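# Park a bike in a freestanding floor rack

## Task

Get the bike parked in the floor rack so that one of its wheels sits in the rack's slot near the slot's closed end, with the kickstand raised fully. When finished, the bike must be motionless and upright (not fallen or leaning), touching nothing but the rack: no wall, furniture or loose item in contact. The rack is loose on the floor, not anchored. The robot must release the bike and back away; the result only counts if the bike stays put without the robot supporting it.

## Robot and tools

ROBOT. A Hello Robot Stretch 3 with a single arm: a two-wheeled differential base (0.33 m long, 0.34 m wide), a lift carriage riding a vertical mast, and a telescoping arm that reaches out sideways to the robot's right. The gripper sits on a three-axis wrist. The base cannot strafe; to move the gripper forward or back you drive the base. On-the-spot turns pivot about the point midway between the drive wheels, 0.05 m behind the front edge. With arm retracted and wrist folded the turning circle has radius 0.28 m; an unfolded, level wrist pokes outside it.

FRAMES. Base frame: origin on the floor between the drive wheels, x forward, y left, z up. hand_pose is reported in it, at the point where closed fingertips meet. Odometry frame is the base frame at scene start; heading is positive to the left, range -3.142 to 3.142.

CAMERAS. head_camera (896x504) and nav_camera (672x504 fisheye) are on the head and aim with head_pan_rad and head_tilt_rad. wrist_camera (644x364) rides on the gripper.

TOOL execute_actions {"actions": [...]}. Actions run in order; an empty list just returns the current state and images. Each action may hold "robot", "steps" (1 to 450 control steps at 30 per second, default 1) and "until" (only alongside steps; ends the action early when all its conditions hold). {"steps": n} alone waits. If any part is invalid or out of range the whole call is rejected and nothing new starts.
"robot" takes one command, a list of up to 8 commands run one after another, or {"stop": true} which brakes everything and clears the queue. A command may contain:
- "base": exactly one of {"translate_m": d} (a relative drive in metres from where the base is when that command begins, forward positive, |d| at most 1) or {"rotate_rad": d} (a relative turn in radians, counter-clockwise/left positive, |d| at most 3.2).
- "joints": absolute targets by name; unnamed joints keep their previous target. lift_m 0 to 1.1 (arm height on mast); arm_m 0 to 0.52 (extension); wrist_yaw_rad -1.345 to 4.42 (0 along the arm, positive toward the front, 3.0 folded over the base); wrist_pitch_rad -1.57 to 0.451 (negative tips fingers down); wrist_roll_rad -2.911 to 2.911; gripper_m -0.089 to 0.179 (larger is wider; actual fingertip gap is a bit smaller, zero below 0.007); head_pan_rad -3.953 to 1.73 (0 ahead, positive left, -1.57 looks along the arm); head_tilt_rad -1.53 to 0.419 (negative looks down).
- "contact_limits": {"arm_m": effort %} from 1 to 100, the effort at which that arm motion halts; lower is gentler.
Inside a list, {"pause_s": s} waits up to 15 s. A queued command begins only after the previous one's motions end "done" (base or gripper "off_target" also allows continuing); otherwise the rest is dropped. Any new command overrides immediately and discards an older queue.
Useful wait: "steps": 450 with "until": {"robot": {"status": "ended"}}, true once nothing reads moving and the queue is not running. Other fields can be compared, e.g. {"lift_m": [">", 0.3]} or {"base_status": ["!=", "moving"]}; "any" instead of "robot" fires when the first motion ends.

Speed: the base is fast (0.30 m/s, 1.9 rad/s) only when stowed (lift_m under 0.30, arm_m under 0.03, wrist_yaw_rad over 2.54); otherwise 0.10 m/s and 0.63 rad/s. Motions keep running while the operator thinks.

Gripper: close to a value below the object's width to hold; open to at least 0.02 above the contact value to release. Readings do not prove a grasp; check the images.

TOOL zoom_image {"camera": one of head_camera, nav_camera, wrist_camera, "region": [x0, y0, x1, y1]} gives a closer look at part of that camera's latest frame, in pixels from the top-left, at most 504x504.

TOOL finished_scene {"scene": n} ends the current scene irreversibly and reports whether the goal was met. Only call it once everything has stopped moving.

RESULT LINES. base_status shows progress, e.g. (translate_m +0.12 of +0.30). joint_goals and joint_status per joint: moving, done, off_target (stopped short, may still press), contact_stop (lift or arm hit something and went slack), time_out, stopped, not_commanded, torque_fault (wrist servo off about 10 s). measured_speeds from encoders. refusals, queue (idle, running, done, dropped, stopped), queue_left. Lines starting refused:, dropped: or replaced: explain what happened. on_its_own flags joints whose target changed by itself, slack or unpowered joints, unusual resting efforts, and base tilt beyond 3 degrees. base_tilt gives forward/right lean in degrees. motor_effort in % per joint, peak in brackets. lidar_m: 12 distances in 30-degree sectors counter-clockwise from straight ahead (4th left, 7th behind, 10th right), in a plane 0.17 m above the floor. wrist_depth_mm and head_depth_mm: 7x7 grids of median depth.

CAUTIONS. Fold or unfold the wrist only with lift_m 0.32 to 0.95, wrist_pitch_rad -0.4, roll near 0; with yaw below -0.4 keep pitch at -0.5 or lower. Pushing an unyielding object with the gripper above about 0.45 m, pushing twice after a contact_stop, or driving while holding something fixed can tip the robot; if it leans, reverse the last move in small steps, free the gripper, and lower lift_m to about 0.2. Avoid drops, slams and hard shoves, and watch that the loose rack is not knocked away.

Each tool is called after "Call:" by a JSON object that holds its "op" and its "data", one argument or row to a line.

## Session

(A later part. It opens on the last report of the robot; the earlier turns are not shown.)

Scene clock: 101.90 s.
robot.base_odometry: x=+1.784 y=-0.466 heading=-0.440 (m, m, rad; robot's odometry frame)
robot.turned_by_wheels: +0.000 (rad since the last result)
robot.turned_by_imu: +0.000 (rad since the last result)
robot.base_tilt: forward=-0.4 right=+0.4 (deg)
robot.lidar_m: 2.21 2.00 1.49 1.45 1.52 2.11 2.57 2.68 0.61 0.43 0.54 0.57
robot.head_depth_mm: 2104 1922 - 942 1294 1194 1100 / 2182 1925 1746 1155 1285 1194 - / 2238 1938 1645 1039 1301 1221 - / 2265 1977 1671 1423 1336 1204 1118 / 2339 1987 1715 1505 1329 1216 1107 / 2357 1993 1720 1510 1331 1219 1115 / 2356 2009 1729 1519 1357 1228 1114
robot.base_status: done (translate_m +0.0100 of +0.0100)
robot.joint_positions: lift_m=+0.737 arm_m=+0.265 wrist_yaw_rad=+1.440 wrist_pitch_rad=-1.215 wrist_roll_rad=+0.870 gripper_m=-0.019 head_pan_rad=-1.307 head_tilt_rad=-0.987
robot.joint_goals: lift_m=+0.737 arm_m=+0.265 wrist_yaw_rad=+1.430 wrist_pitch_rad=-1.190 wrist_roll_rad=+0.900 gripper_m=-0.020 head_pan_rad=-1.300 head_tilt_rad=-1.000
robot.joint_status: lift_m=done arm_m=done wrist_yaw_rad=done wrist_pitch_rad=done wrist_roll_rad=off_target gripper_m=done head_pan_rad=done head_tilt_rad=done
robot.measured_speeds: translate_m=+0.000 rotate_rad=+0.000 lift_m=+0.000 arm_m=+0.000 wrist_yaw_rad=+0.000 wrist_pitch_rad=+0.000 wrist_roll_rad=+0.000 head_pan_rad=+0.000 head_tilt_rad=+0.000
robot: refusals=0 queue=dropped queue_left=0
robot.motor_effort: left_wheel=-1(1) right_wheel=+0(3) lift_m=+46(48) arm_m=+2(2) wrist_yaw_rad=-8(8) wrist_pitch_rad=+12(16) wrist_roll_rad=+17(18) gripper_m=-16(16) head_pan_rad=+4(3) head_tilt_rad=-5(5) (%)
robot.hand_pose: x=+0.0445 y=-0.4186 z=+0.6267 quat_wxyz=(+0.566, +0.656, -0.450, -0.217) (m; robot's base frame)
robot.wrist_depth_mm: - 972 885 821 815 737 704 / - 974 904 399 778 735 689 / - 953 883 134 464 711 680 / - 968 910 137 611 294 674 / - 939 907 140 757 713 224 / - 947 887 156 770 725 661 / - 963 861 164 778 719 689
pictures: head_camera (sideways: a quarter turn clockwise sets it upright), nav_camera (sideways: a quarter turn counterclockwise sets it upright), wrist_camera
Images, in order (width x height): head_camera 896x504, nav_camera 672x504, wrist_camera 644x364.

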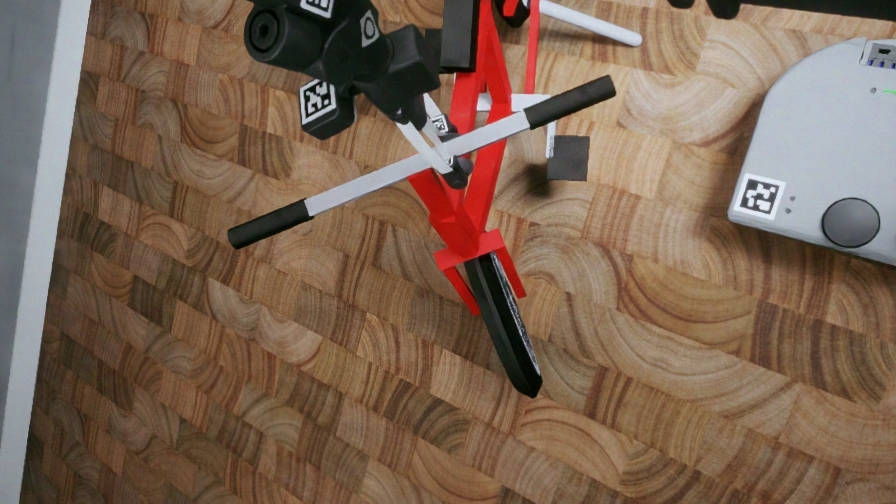

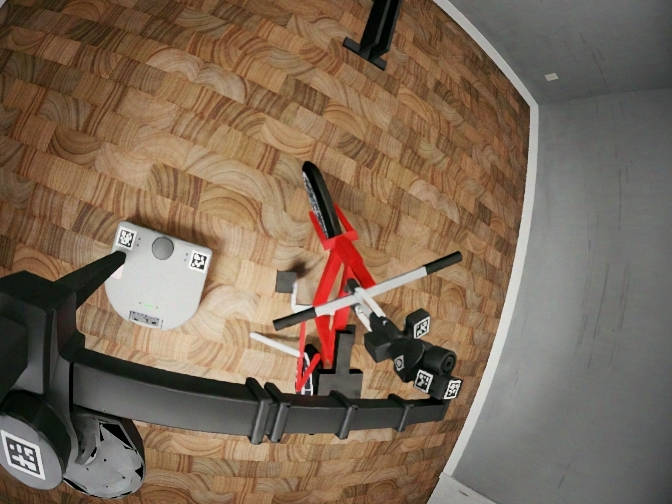

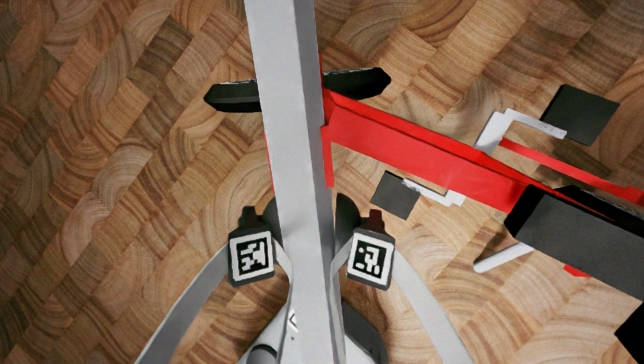

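Call:
{"op": "execute_actions", "data": {
  "actions": [
    {"robot": {"joints": {"arm_m": 0.295, "lift_m": 0.745}, "base": {"translate_m": 0.01}}, "steps": 90, "until": {"robot": {"status": "ended"}}}
  ]
}}

Scene clock: 103.83 s.
robot.base_odometry: x=+1.793 y=-0.471 heading=-0.440 (m, m, rad; robot's odometry frame)
robot.turned_by_wheels: +0.000 (rad since the last result)
robot.turned_by_imu: -0.001 (rad since the last result)
robot.base_tilt: forward=-0.4 right=+0.4 (deg)
robot.lidar_m: 2.20 2.00 1.49 1.45 1.51 2.12 2.57 2.69 0.63 0.43 0.54 0.57
robot.head_depth_mm: 2110 1966 - 1154 1304 1191 1104 / 2175 1940 1670 921 1305 1202 - / 2213 1953 1624 1064 1313 1219 - / 2263 1968 1700 1423 1337 1208 1114 / 2360 1988 1693 1504 1317 1218 1107 / 2365 1997 1724 1511 1335 1221 1109 / 2411 2012 1724 1528 1355 1232 1112
robot.base_status: done (translate_m +0.0100 of +0.0100)
robot.joint_positions: lift_m=+0.745 arm_m=+0.294 wrist_yaw_rad=+1.444 wrist_pitch_rad=-1.269 wrist_roll_rad=+0.877 gripper_m=-0.019 head_pan_rad=-1.307 head_tilt_rad=-0.987
robot.joint_goals: lift_m=+0.745 arm_m=+0.295 wrist_yaw_rad=+1.430 wrist_pitch_rad=-1.190 wrist_roll_rad=+0.900 gripper_m=-0.020 head_pan_rad=-1.300 head_tilt_rad=-1.000
robot.joint_status: lift_m=done arm_m=done wrist_yaw_rad=done wrist_pitch_rad=done wrist_roll_rad=off_target gripper_m=done head_pan_rad=done head_tilt_rad=done
robot.measured_speeds: translate_m=+0.000 rotate_rad=+0.000 lift_m=+0.000 arm_m=+0.000 wrist_yaw_rad=+0.000 wrist_pitch_rad=+0.000 wrist_roll_rad=+0.000 head_pan_rad=+0.000 head_tilt_rad=+0.000
robot: refusals=0 queue=done queue_left=0
robot.on_its_own: wrist_pitch_rad is at rest, and its effort (+39) is outside its rest range (-20 to +32)
robot.motor_effort: left_wheel=-4(4) right_wheel=+12(12) lift_m=+42(52) arm_m=+5(6) wrist_yaw_rad=-11(11) wrist_pitch_rad=+39(41) wrist_roll_rad=+13(17) gripper_m=-16(18) head_pan_rad=+2(3) head_tilt_rad=-6(7) (%)
robot.hand_pose: x=+0.0310 y=-0.4463 z=+0.6316 quat_wxyz=(+0.574, +0.651, -0.435, -0.238) (m; robot's base frame)
robot.wrist_depth_mm: - 932 869 784 785 737 698 / 987 929 536 486 777 740 699 / 1000 931 880 133 518 726 701 / - 958 892 135 604 387 702 / - 945 922 138 793 283 235 / - 934 884 155 789 729 236 / - - 882 163 785 746 723
pictures: head_camera (sideways: a quarter turn clockwise sets it upright), nav_camera (sideways: a quarter turn counterclockwise sets it upright), wrist_camera
Images, in order (width x height): head_camera 896x504, nav_camera 672x504, wrist_camera 644x364.

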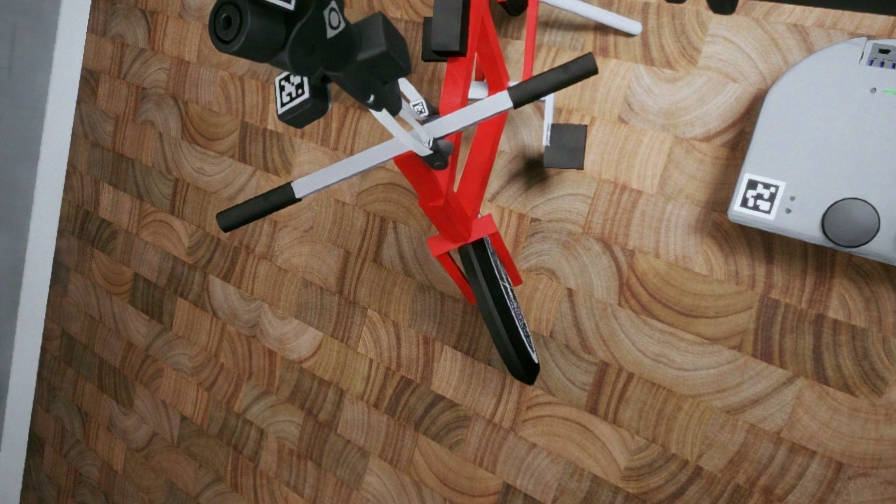

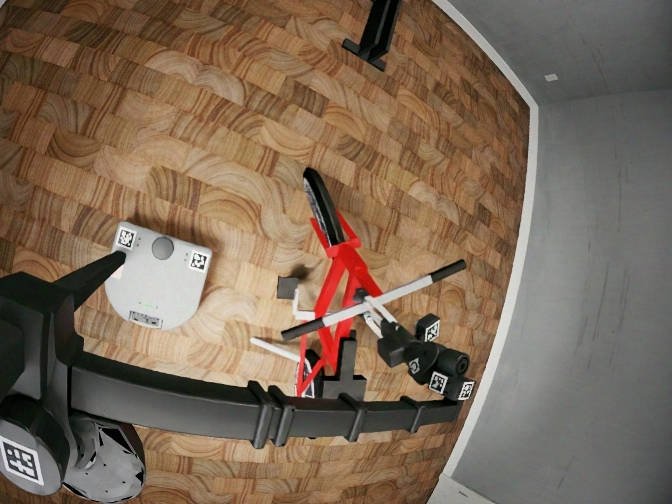

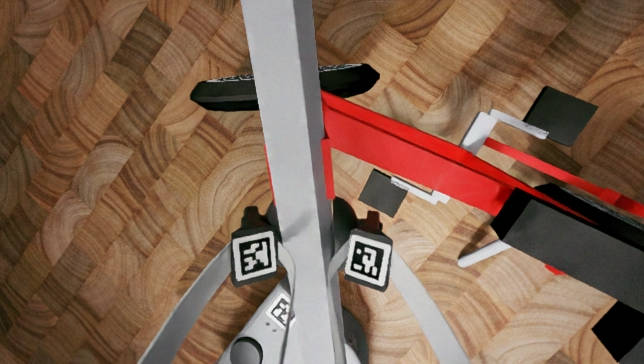

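Call:
{"op": "execute_actions", "data": {
  "actions": [
    {"robot": {"joints": {"wrist_yaw_rad": 1.65, "wrist_pitch_rad": -1.248, "wrist_roll_rad": 1.12, "arm_m": 0.306, "lift_m": 0.746}}, "steps": 90, "until": {"robot": {"status": "ended"}}}
  ]
}}

Scene clock: 106.40 s.
robot.base_odometry: x=+1.793 y=-0.471 heading=-0.440 (m, m, rad; robot's odometry frame)
robot.turned_by_wheels: +0.000 (rad since the last result)
robot.turned_by_imu: +0.000 (rad since the last result)
robot.base_tilt: forward=-0.5 right=+0.4 (deg)
robot.lidar_m: 2.21 2.01 1.49 1.45 1.51 2.11 2.57 2.69 0.64 0.44 0.54 0.57
robot.head_depth_mm: 2128 1973 - 1166 1303 1196 1104 / 2164 1944 1672 919 1286 1199 - / 2216 1966 1652 1065 1330 1221 - / 2248 1979 1713 1169 1341 1213 1116 / 2329 1992 1716 1503 1334 1214 1111 / 2383 2003 1711 1521 1347 1221 1110 / 2381 2020 1727 1507 1355 1232 1111
robot.base_status: done (translate_m +0.0100 of +0.0100)
robot.joint_positions: lift_m=+0.746 arm_m=+0.305 wrist_yaw_rad=+1.661 wrist_pitch_rad=-1.309 wrist_roll_rad=+1.102 gripper_m=-0.019 head_pan_rad=-1.307 head_tilt_rad=-0.988
robot.joint_goals: lift_m=+0.746 arm_m=+0.306 wrist_yaw_rad=+1.650 wrist_pitch_rad=-1.248 wrist_roll_rad=+1.120 gripper_m=-0.020 head_pan_rad=-1.300 head_tilt_rad=-1.000
robot.joint_status: lift_m=done arm_m=done wrist_yaw_rad=done wrist_pitch_rad=off_target wrist_roll_rad=done gripper_m=done head_pan_rad=done head_tilt_rad=done
robot.measured_speeds: translate_m=+0.000 rotate_rad=+0.000 lift_m=+0.000 arm_m=+0.000 wrist_yaw_rad=+0.000 wrist_pitch_rad=+0.000 wrist_roll_rad=+0.000 head_pan_rad=+0.000 head_tilt_rad=+0.000
robot: refusals=0 queue=dropped queue_left=0
robot.motor_effort: left_wheel=-4(4) right_wheel=+12(13) lift_m=+44(44) arm_m=+5(5) wrist_yaw_rad=-9(14) wrist_pitch_rad=+30(38) wrist_roll_rad=+10(18) gripper_m=-16(16) head_pan_rad=+3(2) head_tilt_rad=-6(6) (%)
robot.hand_pose: x=+0.0213 y=-0.4467 z=+0.6306 quat_wxyz=(+0.562, +0.665, -0.416, -0.264) (m; robot's base frame)
robot.wrist_depth_mm: 958 878 862 548 747 713 676 / 966 935 502 271 774 727 674 / - 936 874 127 292 546 689 / - 957 906 132 613 296 520 / - 957 893 137 789 736 233 / - 995 918 157 777 761 270 / - - 946 171 811 781 730
pictures: head_camera (sideways: a quarter turn clockwise sets it upright), nav_camera (sideways: a quarter turn counterclockwise sets it upright), wrist_camera
Images, in order (width x height): head_camera 896x504, nav_camera 672x504, wrist_camera 644x364.

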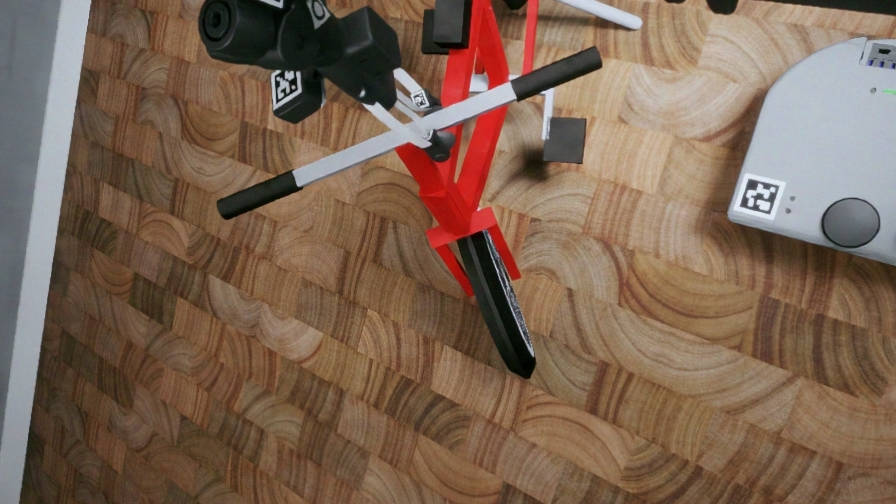

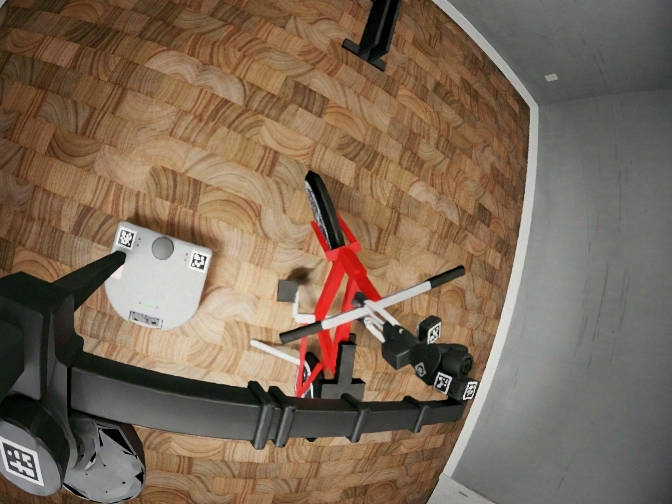

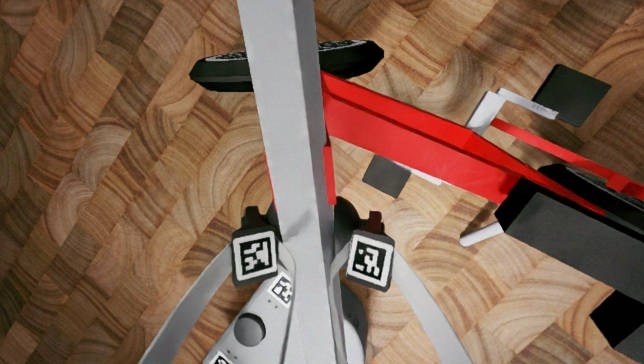

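Call:
{"op": "execute_actions", "data": {
  "actions": [
    {"robot": {"joints": {"wrist_yaw_rad": 1.85, "wrist_pitch_rad": -1.25, "wrist_roll_rad": 1.36, "arm_m": 0.325, "lift_m": 0.748}}, "steps": 90, "until": {"robot": {"status": "ended"}}}
  ]
}}

Scene clock: 107.40 s.
robot.base_odometry: x=+1.793 y=-0.471 heading=-0.440 (m, m, rad; robot's odometry frame)
robot.turned_by_wheels: +0.000 (rad since the last result)
robot.turned_by_imu: +0.000 (rad since the last result)
robot.base_tilt: forward=-0.4 right=+0.5 (deg)
robot.lidar_m: 2.20 2.01 1.49 1.45 1.52 2.11 2.57 2.69 0.64 0.43 0.55 0.59
robot.head_depth_mm: 2108 2013 - 1116 1297 1196 1105 / 2173 1928 1669 1152 1284 1200 - / 2231 1956 1634 1048 1324 1213 - / 2226 1977 1703 1330 1337 1211 1124 / 2343 1977 1704 1506 1327 1214 1110 / 2366 2001 1720 1503 1344 1215 1112 / 2373 2022 1727 1523 1352 1223 1110
robot.base_status: done (translate_m +0.0100 of +0.0100)
robot.joint_positions: lift_m=+0.748 arm_m=+0.324 wrist_yaw_rad=+1.864 wrist_pitch_rad=-1.295 wrist_roll_rad=+1.337 gripper_m=-0.019 head_pan_rad=-1.307 head_tilt_rad=-0.988
robot.joint_goals: lift_m=+0.748 arm_m=+0.325 wrist_yaw_rad=+1.850 wrist_pitch_rad=-1.250 wrist_roll_rad=+1.360 gripper_m=-0.020 head_pan_rad=-1.300 head_tilt_rad=-1.000
robot.joint_status: lift_m=done arm_m=done wrist_yaw_rad=done wrist_pitch_rad=done wrist_roll_rad=off_target gripper_m=done head_pan_rad=done head_tilt_rad=done
robot.measured_speeds: translate_m=+0.000 rotate_rad=+0.000 lift_m=+0.000 arm_m=+0.000 wrist_yaw_rad=+0.000 wrist_pitch_rad=+0.000 wrist_roll_rad=+0.000 head_pan_rad=+0.000 head_tilt_rad=+0.000
robot: refusals=0 queue=dropped queue_left=0
robot.motor_effort: left_wheel=-3(4) right_wheel=+10(13) lift_m=+43(52) arm_m=+4(5) wrist_yaw_rad=-11(12) wrist_pitch_rad=+22(32) wrist_roll_rad=+13(16) gripper_m=-16(16) head_pan_rad=+3(3) head_tilt_rad=-7(6) (%)
robot.hand_pose: x=+0.0231 y=-0.4561 z=+0.6333 quat_wxyz=(+0.537, +0.678, -0.416, -0.282) (m; robot's base frame)
robot.wrist_depth_mm: 984 900 825 490 735 704 651 / - 929 503 260 762 695 481 / - 951 871 128 280 524 668 / - 970 921 131 784 284 417 / - - 954 137 799 742 225 / - - 970 151 814 756 717 / - - - 173 860 784 738
pictures: head_camera (sideways: a quarter turn clockwise sets it upright), nav_camera (sideways: a quarter turn counterclockwise sets it upright), wrist_camera
Images, in order (width x height): head_camera 896x504, nav_camera 672x504, wrist_camera 644x364.

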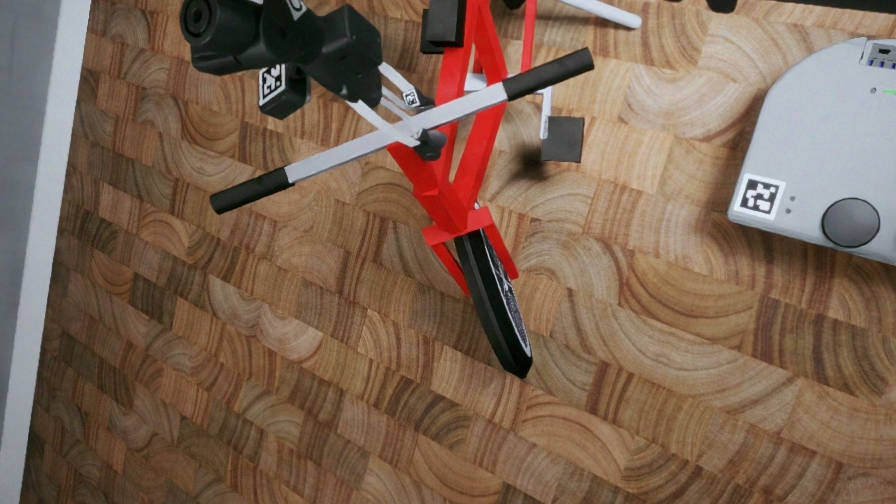

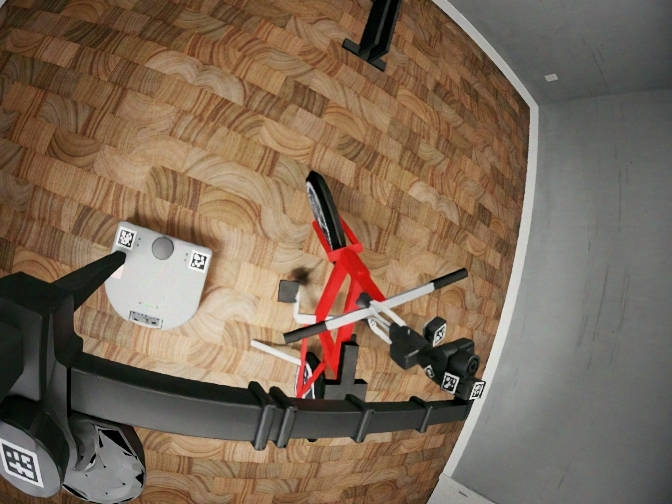

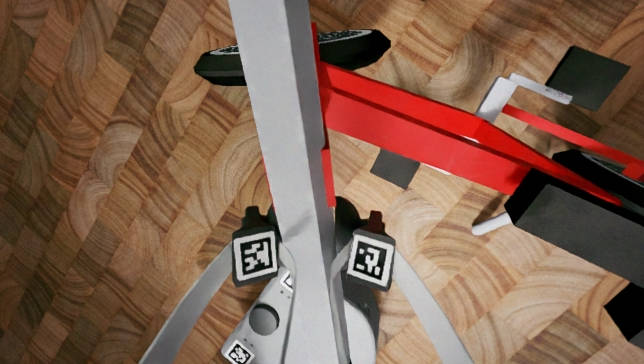

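Call:
{"op": "execute_actions", "data": {
  "actions": [
    {"robot": {"joints": {"wrist_yaw_rad": 2.0, "wrist_pitch_rad": -1.25, "wrist_roll_rad": 1.53, "arm_m": 0.361, "lift_m": 0.755}, "base": {"translate_m": 0.012}}, "steps": 90, "until": {"robot": {"status": "ended"}}}
  ]
}}

Scene clock: 108.70 s.
robot.base_odometry: x=+1.804 y=-0.476 heading=-0.440 (m, m, rad; robot's odometry frame)
robot.turned_by_wheels: +0.000 (rad since the last result)
robot.turned_by_imu: +0.000 (rad since the last result)
robot.base_tilt: forward=-0.4 right=+0.4 (deg)
robot.lidar_m: 2.19 2.00 1.50 1.45 1.51 2.11 2.58 2.70 0.64 0.44 0.55 0.59
robot.head_depth_mm: 2119 - 1592 1119 1286 1197 1107 / 2202 1970 1691 1104 1280 1202 - / 2225 1957 1652 1062 1327 1220 - / 2266 1973 1698 1173 1340 1212 1116 / 2356 1975 1692 1499 1328 1219 1107 / 2348 2003 1716 1520 1346 1219 1111 / 2374 2014 1736 1520 1354 1223 1117
robot.base_status: done (translate_m +0.0120 of +0.0120)
robot.joint_positions: lift_m=+0.755 arm_m=+0.360 wrist_yaw_rad=+2.017 wrist_pitch_rad=-1.269 wrist_roll_rad=+1.509 gripper_m=-0.019 head_pan_rad=-1.307 head_tilt_rad=-0.988
robot.joint_goals: lift_m=+0.755 arm_m=+0.361 wrist_yaw_rad=+2.000 wrist_pitch_rad=-1.250 wrist_roll_rad=+1.530 gripper_m=-0.020 head_pan_rad=-1.300 head_tilt_rad=-1.000
robot.joint_status: lift_m=done arm_m=done wrist_yaw_rad=done wrist_pitch_rad=done wrist_roll_rad=off_target gripper_m=done head_pan_rad=done head_tilt_rad=done
robot.measured_speeds: translate_m=+0.000 rotate_rad=+0.000 lift_m=+0.000 arm_m=+0.000 wrist_yaw_rad=+0.000 wrist_pitch_rad=+0.000 wrist_roll_rad=+0.000 head_pan_rad=+0.000 head_tilt_rad=+0.000
robot: refusals=0 queue=dropped queue_left=0
robot.on_its_own: wrist_yaw_rad is at rest, and its effort (-13) is outside its rest range (-12 to +12)
robot.motor_effort: left_wheel=-3(4) right_wheel=+8(15) lift_m=+41(49) arm_m=+4(5) wrist_yaw_rad=-13(14) wrist_pitch_rad=+10(24) wrist_roll_rad=+12(16) gripper_m=-16(19) head_pan_rad=+3(2) head_tilt_rad=-7(6) (%)
robot.hand_pose: x=+0.0263 y=-0.4828 z=+0.6416 quat_wxyz=(+0.515, +0.690, -0.414, -0.295) (m; robot's base frame)
robot.wrist_depth_mm: - 934 102 550 720 675 631 / - 992 504 266 745 697 471 / - 993 914 150 274 512 647 / - - 963 133 769 286 335 / - - 993 139 811 761 226 / - - - 151 812 793 710 / - - - 174 878 818 757
pictures: head_camera (sideways: a quarter turn clockwise sets it upright), nav_camera (sideways: a quarter turn counterclockwise sets it upright), wrist_camera
Images, in order (width x height): head_camera 896x504, nav_camera 672x504, wrist_camera 644x364.

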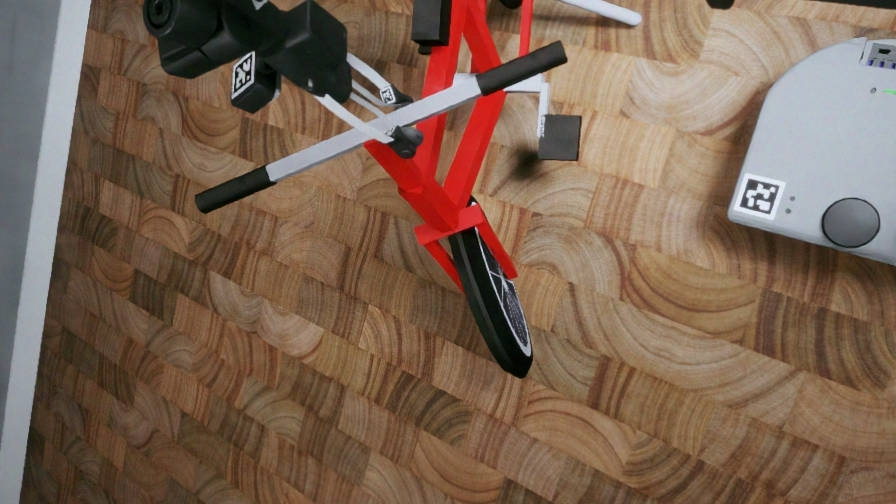

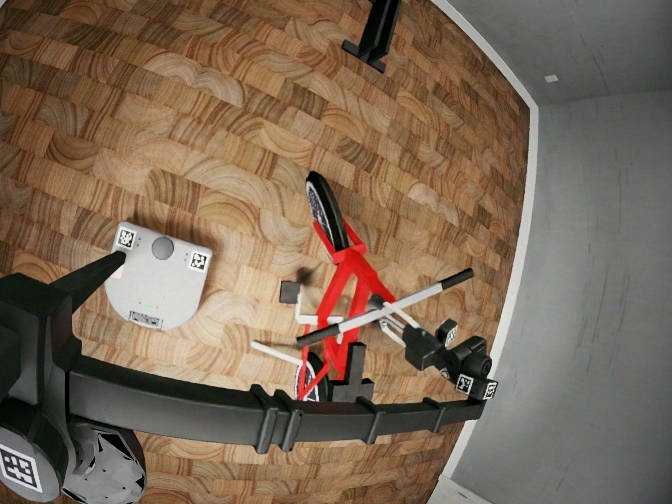

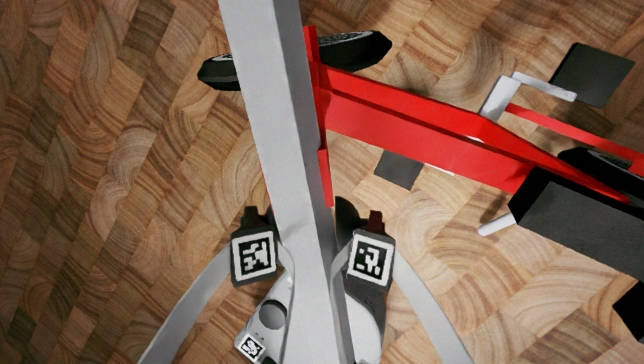

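Call:
{"op": "execute_actions", "data": {
  "actions": [
    {"robot": {"joints": {"arm_m": 0.398, "lift_m": 0.765}, "base": {"translate_m": 0.015}}, "steps": 90, "until": {"robot": {"status": "ended"}}}
  ]
}}

Scene clock: 110.00 s.
robot.base_odometry: x=+1.818 y=-0.482 heading=-0.440 (m, m, rad; robot's odometry frame)
robot.turned_by_wheels: +0.000 (rad since the last result)
robot.turned_by_imu: +0.000 (rad since the last result)
robot.base_tilt: forward=-0.5 right=+0.4 (deg)
robot.lidar_m: 2.18 2.01 1.49 1.44 1.51 2.12 2.60 2.72 0.64 0.62 0.55 2.25
robot.head_depth_mm: 2127 - 1601 964 1300 1197 1103 / 2182 1976 1684 1147 1291 1201 - / 2216 1956 1650 1072 1335 1215 - / 2260 1960 1695 1170 1341 1211 1118 / 2324 1965 1711 1499 1325 1221 1104 / 2375 1992 1729 1508 1351 1218 1113 / 2409 2024 1732 1518 1354 1226 1115
robot.base_status: done (translate_m +0.0150 of +0.0150)
robot.joint_positions: lift_m=+0.765 arm_m=+0.398 wrist_yaw_rad=+2.015 wrist_pitch_rad=-1.272 wrist_roll_rad=+1.509 gripper_m=-0.019 head_pan_rad=-1.307 head_tilt_rad=-0.988
robot.joint_goals: lift_m=+0.765 arm_m=+0.398 wrist_yaw_rad=+2.000 wrist_pitch_rad=-1.250 wrist_roll_rad=+1.530 gripper_m=-0.020 head_pan_rad=-1.300 head_tilt_rad=-1.000
robot.joint_status: lift_m=done arm_m=done wrist_yaw_rad=done wrist_pitch_rad=done wrist_roll_rad=off_target gripper_m=done head_pan_rad=done head_tilt_rad=done
robot.measured_speeds: translate_m=+0.000 rotate_rad=+0.000 lift_m=+0.000 arm_m=+0.000 wrist_yaw_rad=+0.000 wrist_pitch_rad=+0.000 wrist_roll_rad=+0.000 head_pan_rad=+0.000 head_tilt_rad=+0.000
robot: refusals=0 queue=done queue_left=0
robot.motor_effort: left_wheel=-2(6) right_wheel=+5(15) lift_m=+43(49) arm_m=+4(5) wrist_yaw_rad=-12(13) wrist_pitch_rad=+11(21) wrist_roll_rad=+12(12) gripper_m=-16(18) head_pan_rad=+3(2) head_tilt_rad=-6(6) (%)
robot.hand_pose: x=+0.0258 y=-0.5202 z=+0.6514 quat_wxyz=(+0.516, +0.689, -0.414, -0.296) (m; robot's base frame)
robot.wrist_depth_mm: - 944 863 782 744 681 641 / - - 518 396 746 700 658 / - - 937 133 308 543 671 / - - 956 135 618 296 470 / - - - 140 822 760 231 / - - - 152 839 789 736 / - - - 170 905 797 751
pictures: head_camera (sideways: a quarter turn clockwise sets it upright), nav_camera (sideways: a quarter turn counterclockwise sets it upright), wrist_camera
Images, in order (width x height): head_camera 896x504, nav_camera 672x504, wrist_camera 644x364.

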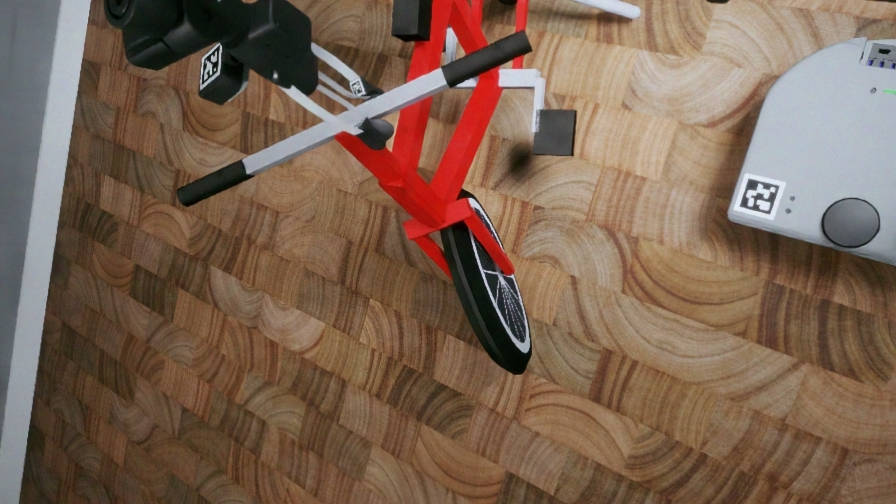

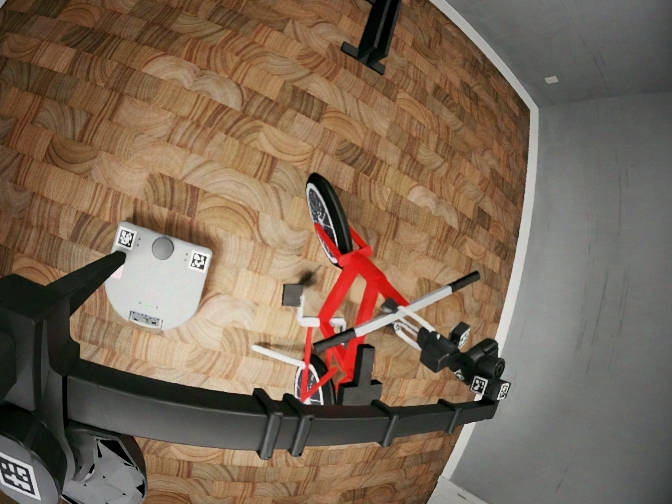

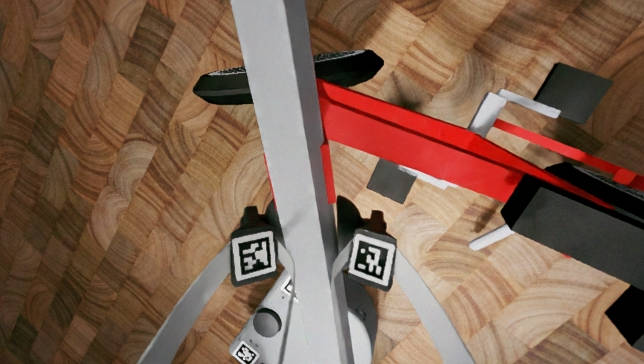

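Call:
{"op": "execute_actions", "data": {
  "actions": [
    {"robot": {"joints": {"arm_m": 0.44, "lift_m": 0.772}, "base": {"translate_m": 0.015}}, "steps": 90, "until": {"robot": {"status": "ended"}}}
  ]
}}

Scene clock: 111.80 s.
robot.base_odometry: x=+1.831 y=-0.488 heading=-0.440 (m, m, rad; robot's odometry frame)
robot.turned_by_wheels: +0.000 (rad since the last result)
robot.turned_by_imu: +0.000 (rad since the last result)
robot.base_tilt: forward=-0.4 right=+0.5 (deg)
robot.lidar_m: 2.16 2.01 1.49 1.45 1.51 2.12 2.62 2.73 0.64 0.62 0.57 2.22
robot.head_depth_mm: 2126 - 1635 966 1314 1191 1099 / 2178 1933 882 1233 1291 1198 - / 2225 1900 1692 1226 1336 1214 - / 2289 1943 1699 1157 1346 1210 1120 / 2307 1981 1706 1506 1326 1216 1108 / 2382 1994 1728 1513 1356 1211 1113 / 2410 2008 1729 1522 1351 1226 1111
robot.base_status: done (translate_m +0.0150 of +0.0150)
robot.joint_positions: lift_m=+0.772 arm_m=+0.440 wrist_yaw_rad=+2.014 wrist_pitch_rad=-1.273 wrist_roll_rad=+1.509 gripper_m=-0.019 head_pan_rad=-1.307 head_tilt_rad=-0.988
robot.joint_goals: lift_m=+0.772 arm_m=+0.440 wrist_yaw_rad=+2.000 wrist_pitch_rad=-1.250 wrist_roll_rad=+1.530 gripper_m=-0.020 head_pan_rad=-1.300 head_tilt_rad=-1.000
robot.joint_status: lift_m=done arm_m=done wrist_yaw_rad=done wrist_pitch_rad=done wrist_roll_rad=off_target gripper_m=done head_pan_rad=done head_tilt_rad=done
robot.measured_speeds: translate_m=+0.000 rotate_rad=+0.000 lift_m=+0.000 arm_m=+0.000 wrist_yaw_rad=+0.000 wrist_pitch_rad=+0.000 wrist_roll_rad=+0.000 head_pan_rad=+0.000 head_tilt_rad=+0.000
robot: refusals=0 queue=done queue_left=0
robot.motor_effort: left_wheel=-1(5) right_wheel=+4(11) lift_m=+44(45) arm_m=+3(4) wrist_yaw_rad=-11(12) wrist_pitch_rad=+11(22) wrist_roll_rad=+12(12) gripper_m=-16(19) head_pan_rad=+3(3) head_tilt_rad=-7(6) (%)
robot.hand_pose: x=+0.0257 y=-0.5625 z=+0.6584 quat_wxyz=(+0.516, +0.689, -0.414, -0.296) (m; robot's base frame)
robot.wrist_depth_mm: - 956 862 790 743 693 645 / - 972 877 502 743 725 670 / - - 966 134 539 557 684 / - - 950 135 611 303 676 / - - - 142 828 697 236 / - - - 152 864 798 343 / - - - 166 891 818 754
pictures: head_camera (sideways: a quarter turn clockwise sets it upright), nav_camera (sideways: a quarter turn counterclockwise sets it upright), wrist_camera
Images, in order (width x height): head_camera 896x504, nav_camera 672x504, wrist_camera 644x364.

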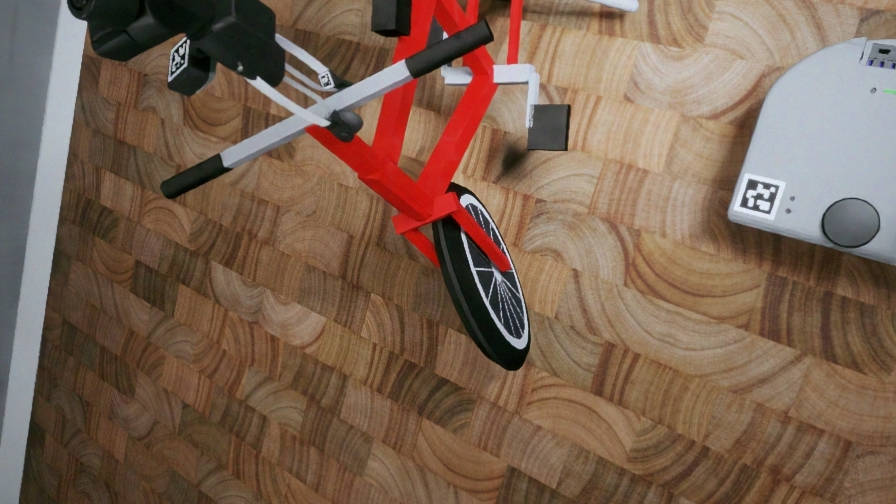

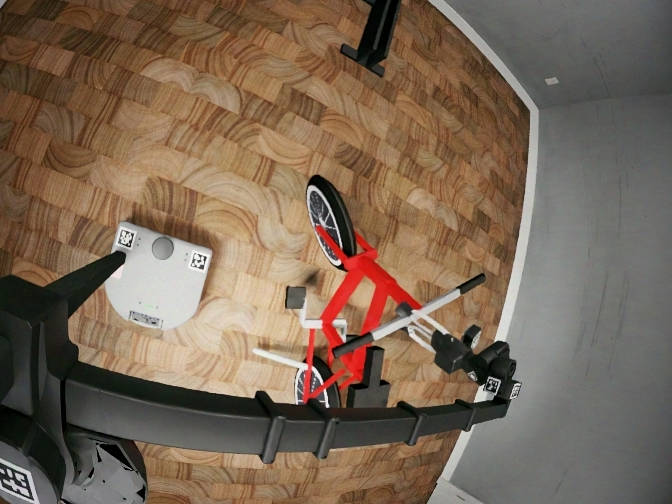

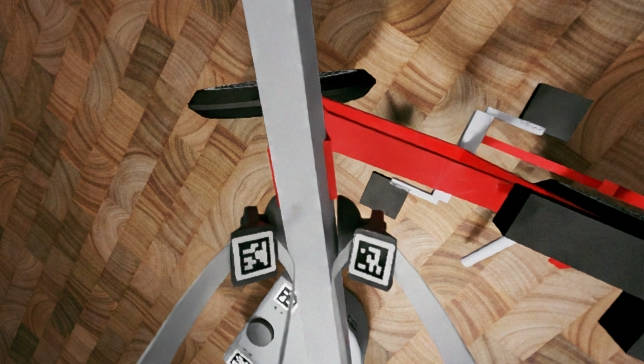

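Call:
{"op": "execute_actions", "data": {
  "actions": [
    {"robot": {"joints": {"wrist_yaw_rad": 1.85, "wrist_roll_rad": 1.6, "wrist_pitch_rad": -1.21, "arm_m": 0.445, "lift_m": 0.773}}, "steps": 90, "until": {"robot": {"status": "ended"}}}
  ]
}}

Scene clock: 112.83 s.
robot.base_odometry: x=+1.831 y=-0.488 heading=-0.440 (m, m, rad; robot's odometry frame)
robot.turned_by_wheels: +0.000 (rad since the last result)
robot.turned_by_imu: +0.000 (rad since the last result)
robot.base_tilt: forward=-0.4 right=+0.5 (deg)
robot.lidar_m: 2.16 2.00 1.49 1.45 1.51 2.11 2.62 2.73 0.64 0.61 0.60 2.23
robot.head_depth_mm: 2116 - 1642 1157 1323 1191 1105 / 2168 1938 1257 1137 1297 1195 - / 2216 1956 1683 1245 1327 1222 - / 2263 1972 1704 1149 1338 1208 1113 / 2329 1973 1708 1281 1352 1216 1110 / 2376 2000 1727 1506 1343 1221 1111 / 2374 2009 1733 1527 1359 1224 1113
robot.base_status: done (translate_m +0.0150 of +0.0150)
robot.joint_positions: lift_m=+0.773 arm_m=+0.445 wrist_yaw_rad=+1.862 wrist_pitch_rad=-1.225 wrist_roll_rad=+1.581 gripper_m=-0.019 head_pan_rad=-1.307 head_tilt_rad=-0.988
robot.joint_goals: lift_m=+0.773 arm_m=+0.445 wrist_yaw_rad=+1.850 wrist_pitch_rad=-1.210 wrist_roll_rad=+1.600 gripper_m=-0.020 head_pan_rad=-1.300 head_tilt_rad=-1.000
robot.joint_status: lift_m=done arm_m=done wrist_yaw_rad=done wrist_pitch_rad=done wrist_roll_rad=done gripper_m=done head_pan_rad=done head_tilt_rad=done
robot.measured_speeds: translate_m=+0.000 rotate_rad=+0.000 lift_m=+0.000 arm_m=+0.000 wrist_yaw_rad=+0.000 wrist_pitch_rad=+0.000 wrist_roll_rad=+0.000 head_pan_rad=+0.000 head_tilt_rad=+0.000
robot: refusals=0 queue=done queue_left=0
robot.motor_effort: left_wheel=-1(2) right_wheel=+1(7) lift_m=+42(45) arm_m=+2(1) wrist_yaw_rad=-9(20) wrist_pitch_rad=+7(24) wrist_roll_rad=+10(23) gripper_m=-15(17) head_pan_rad=+2(3) head_tilt_rad=-6(6) (%)
robot.hand_pose: x=+0.0398 y=-0.5715 z=+0.6622 quat_wxyz=(+0.459, +0.654, -0.491, -0.347) (m; robot's base frame)
robot.wrist_depth_mm: - 997 905 786 735 684 630 / - - 956 132 757 684 634 / - - 893 133 304 537 658 / - - 998 136 629 292 223 / - - - 141 851 782 717 / - - - 152 827 802 719 / - - - 158 - 808 730
pictures: head_camera (sideways: a quarter turn clockwise sets it upright), nav_camera (sideways: a quarter turn counterclockwise sets it upright), wrist_camera
Images, in order (width x height): head_camera 896x504, nav_camera 672x504, wrist_camera 644x364.

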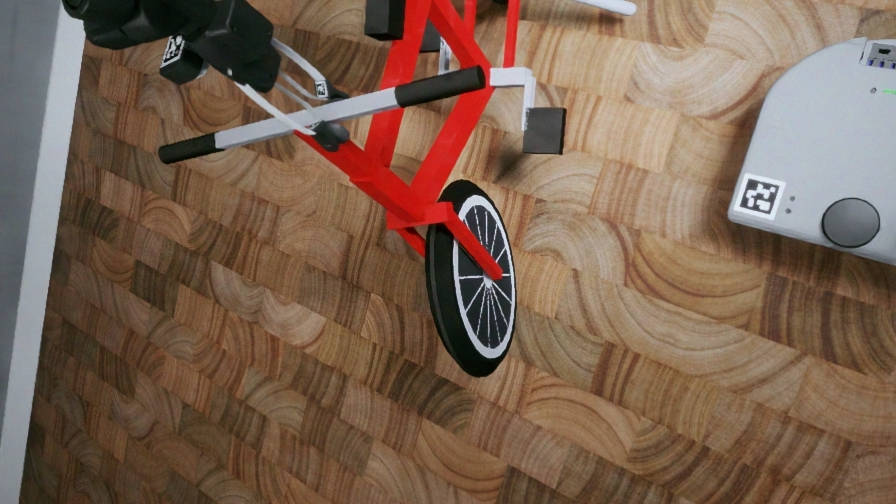

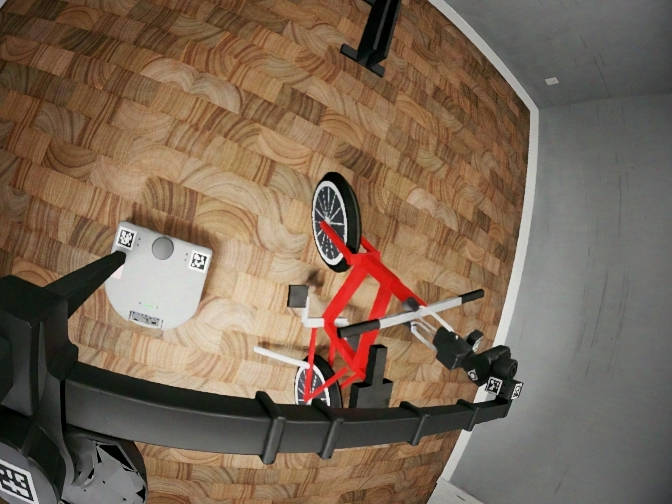

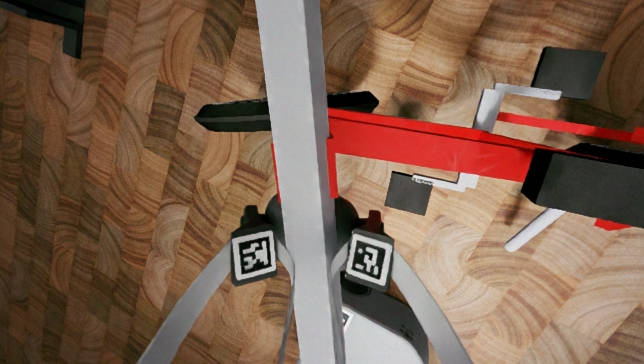

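Call:
{"op": "execute_actions", "data": {
  "actions": [
    {"robot": {"joints": {"wrist_yaw_rad": 1.571, "wrist_roll_rad": 1.62, "wrist_pitch_rad": -1.19, "arm_m": 0.433, "lift_m": 0.773, "head_pan_rad": -0.9, "head_tilt_rad": -0.9}}, "steps": 90, "until": {"robot": {"status": "ended"}}}
  ]
}}

Scene clock: 115.67 s.
robot.base_odometry: x=+1.831 y=-0.488 heading=-0.440 (m, m, rad; robot's odometry frame)
robot.turned_by_wheels: +0.000 (rad since the last result)
robot.turned_by_imu: +0.000 (rad since the last result)
robot.base_tilt: forward=-0.5 right=+0.5 (deg)
robot.lidar_m: 2.16 2.00 1.49 1.45 1.51 2.11 2.61 2.74 0.64 0.59 0.59 2.23
robot.head_depth_mm: 2307 2173 1807 1562 1300 1197 1097 / 2482 2198 1833 1555 1231 1223 1109 / 2632 2197 1835 1573 1322 1220 1133 / 2752 2228 1861 1588 1388 1233 1112 / 2596 2269 1860 1587 1402 1237 1114 / 2416 2248 1861 1602 1412 1236 1113 / 2200 2265 1743 1616 1403 1243 1117
robot.base_status: done (translate_m +0.0150 of +0.0150)
robot.joint_positions: lift_m=+0.773 arm_m=+0.433 wrist_yaw_rad=+1.579 wrist_pitch_rad=-1.199 wrist_roll_rad=+1.606 gripper_m=-0.019 head_pan_rad=-0.907 head_tilt_rad=-0.902
robot.joint_goals: lift_m=+0.773 arm_m=+0.433 wrist_yaw_rad=+1.571 wrist_pitch_rad=-1.190 wrist_roll_rad=+1.620 gripper_m=-0.020 head_pan_rad=-0.900 head_tilt_rad=-0.900
robot.joint_status: lift_m=done arm_m=done wrist_yaw_rad=done wrist_pitch_rad=done wrist_roll_rad=done gripper_m=done head_pan_rad=done head_tilt_rad=done
robot.measured_speeds: translate_m=+0.000 rotate_rad=+0.000 lift_m=+0.000 arm_m=+0.000 wrist_yaw_rad=+0.000 wrist_pitch_rad=+0.000 wrist_roll_rad=+0.000 head_pan_rad=+0.000 head_tilt_rad=+0.000
robot: refusals=0 queue=done queue_left=0
robot.motor_effort: left_wheel=-1(1) right_wheel=+1(4) lift_m=+39(45) arm_m=-1(3) wrist_yaw_rad=-6(16) wrist_pitch_rad=+5(12) wrist_roll_rad=+8(17) gripper_m=-14(16) head_pan_rad=+2(24) head_tilt_rad=+0(12) (%)
robot.hand_pose: x=+0.0489 y=-0.5777 z=+0.6640 quat_wxyz=(+0.391, +0.579, -0.588, -0.408) (m; robot's base frame)
robot.wrist_depth_mm: - - 915 126 755 675 626 / - - 952 129 774 657 493 / - - 956 132 283 280 215 / - - - 137 783 746 656 / - - - 139 840 781 706 / - - - 158 835 801 727 / - - - 153 - 770 742
pictures: head_camera (sideways: a quarter turn clockwise sets it upright), nav_camera (sideways: a quarter turn counterclockwise sets it upright), wrist_camera
Images, in order (width x height): head_camera 896x504, nav_camera 672x504, wrist_camera 644x364.

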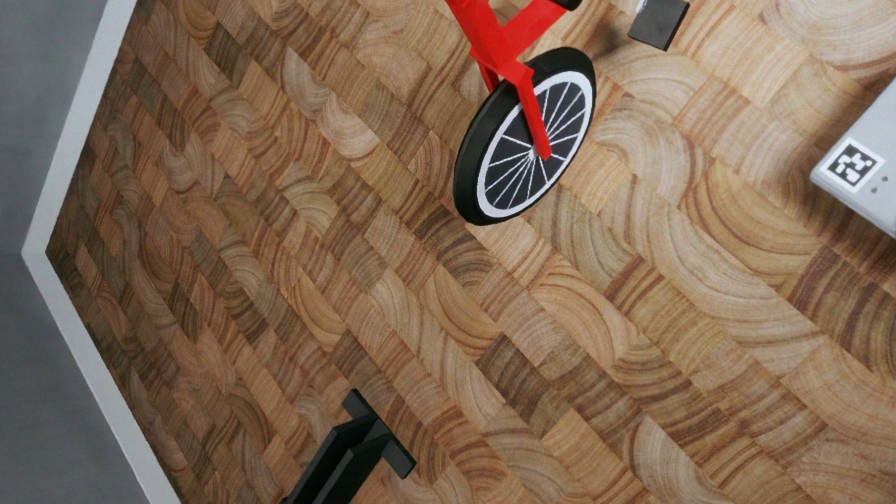

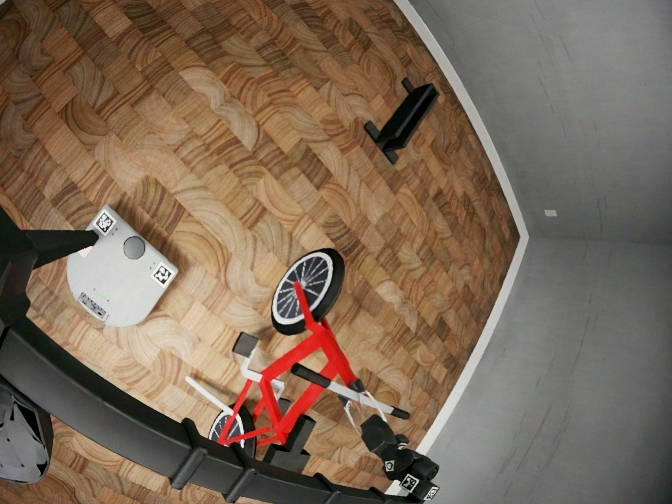

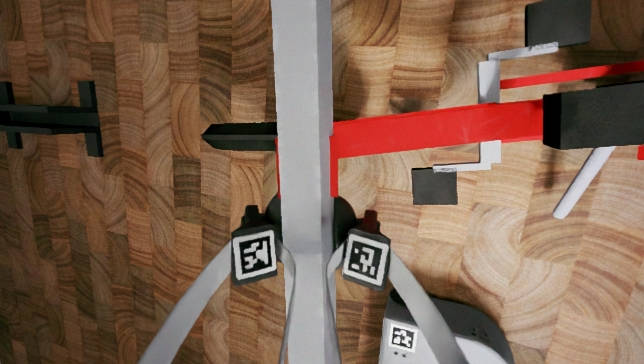

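Call:
{"op": "zoom_image", "data": {
  "camera": "head_camera",
  "region": [260, 360, 460, 504]
}}

Call:
{"op": "zoom_image", "data": {
  "camera": "head_camera",
  "region": [430, 30, 630, 240]
}}

Region (260, 360, 460, 504) of head_camera's 896x504 image, scaled by 2.520, with more detail than that image has; it fills the top 363 rows of this view, and the rest is white.

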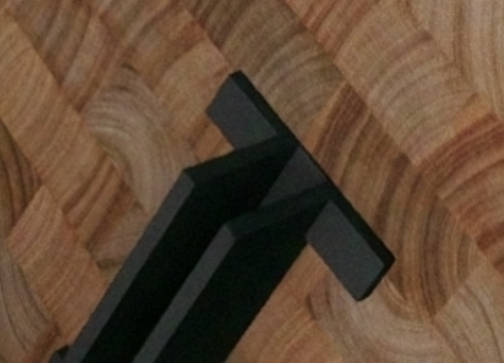

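Region (430, 30, 630, 240) of head_camera's 896x504 image, scaled by 2.400, with more detail than that image has; it fills the left 480 columns of this view, and the rest is white.

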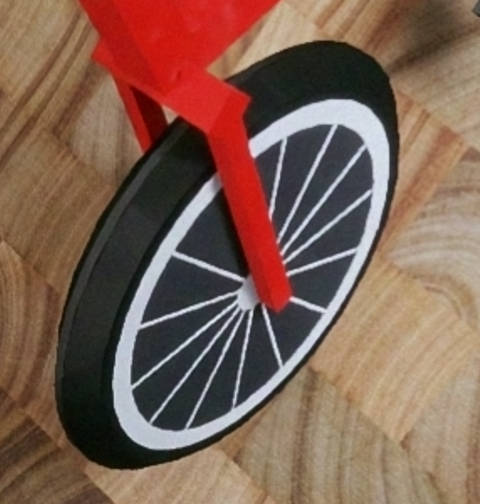

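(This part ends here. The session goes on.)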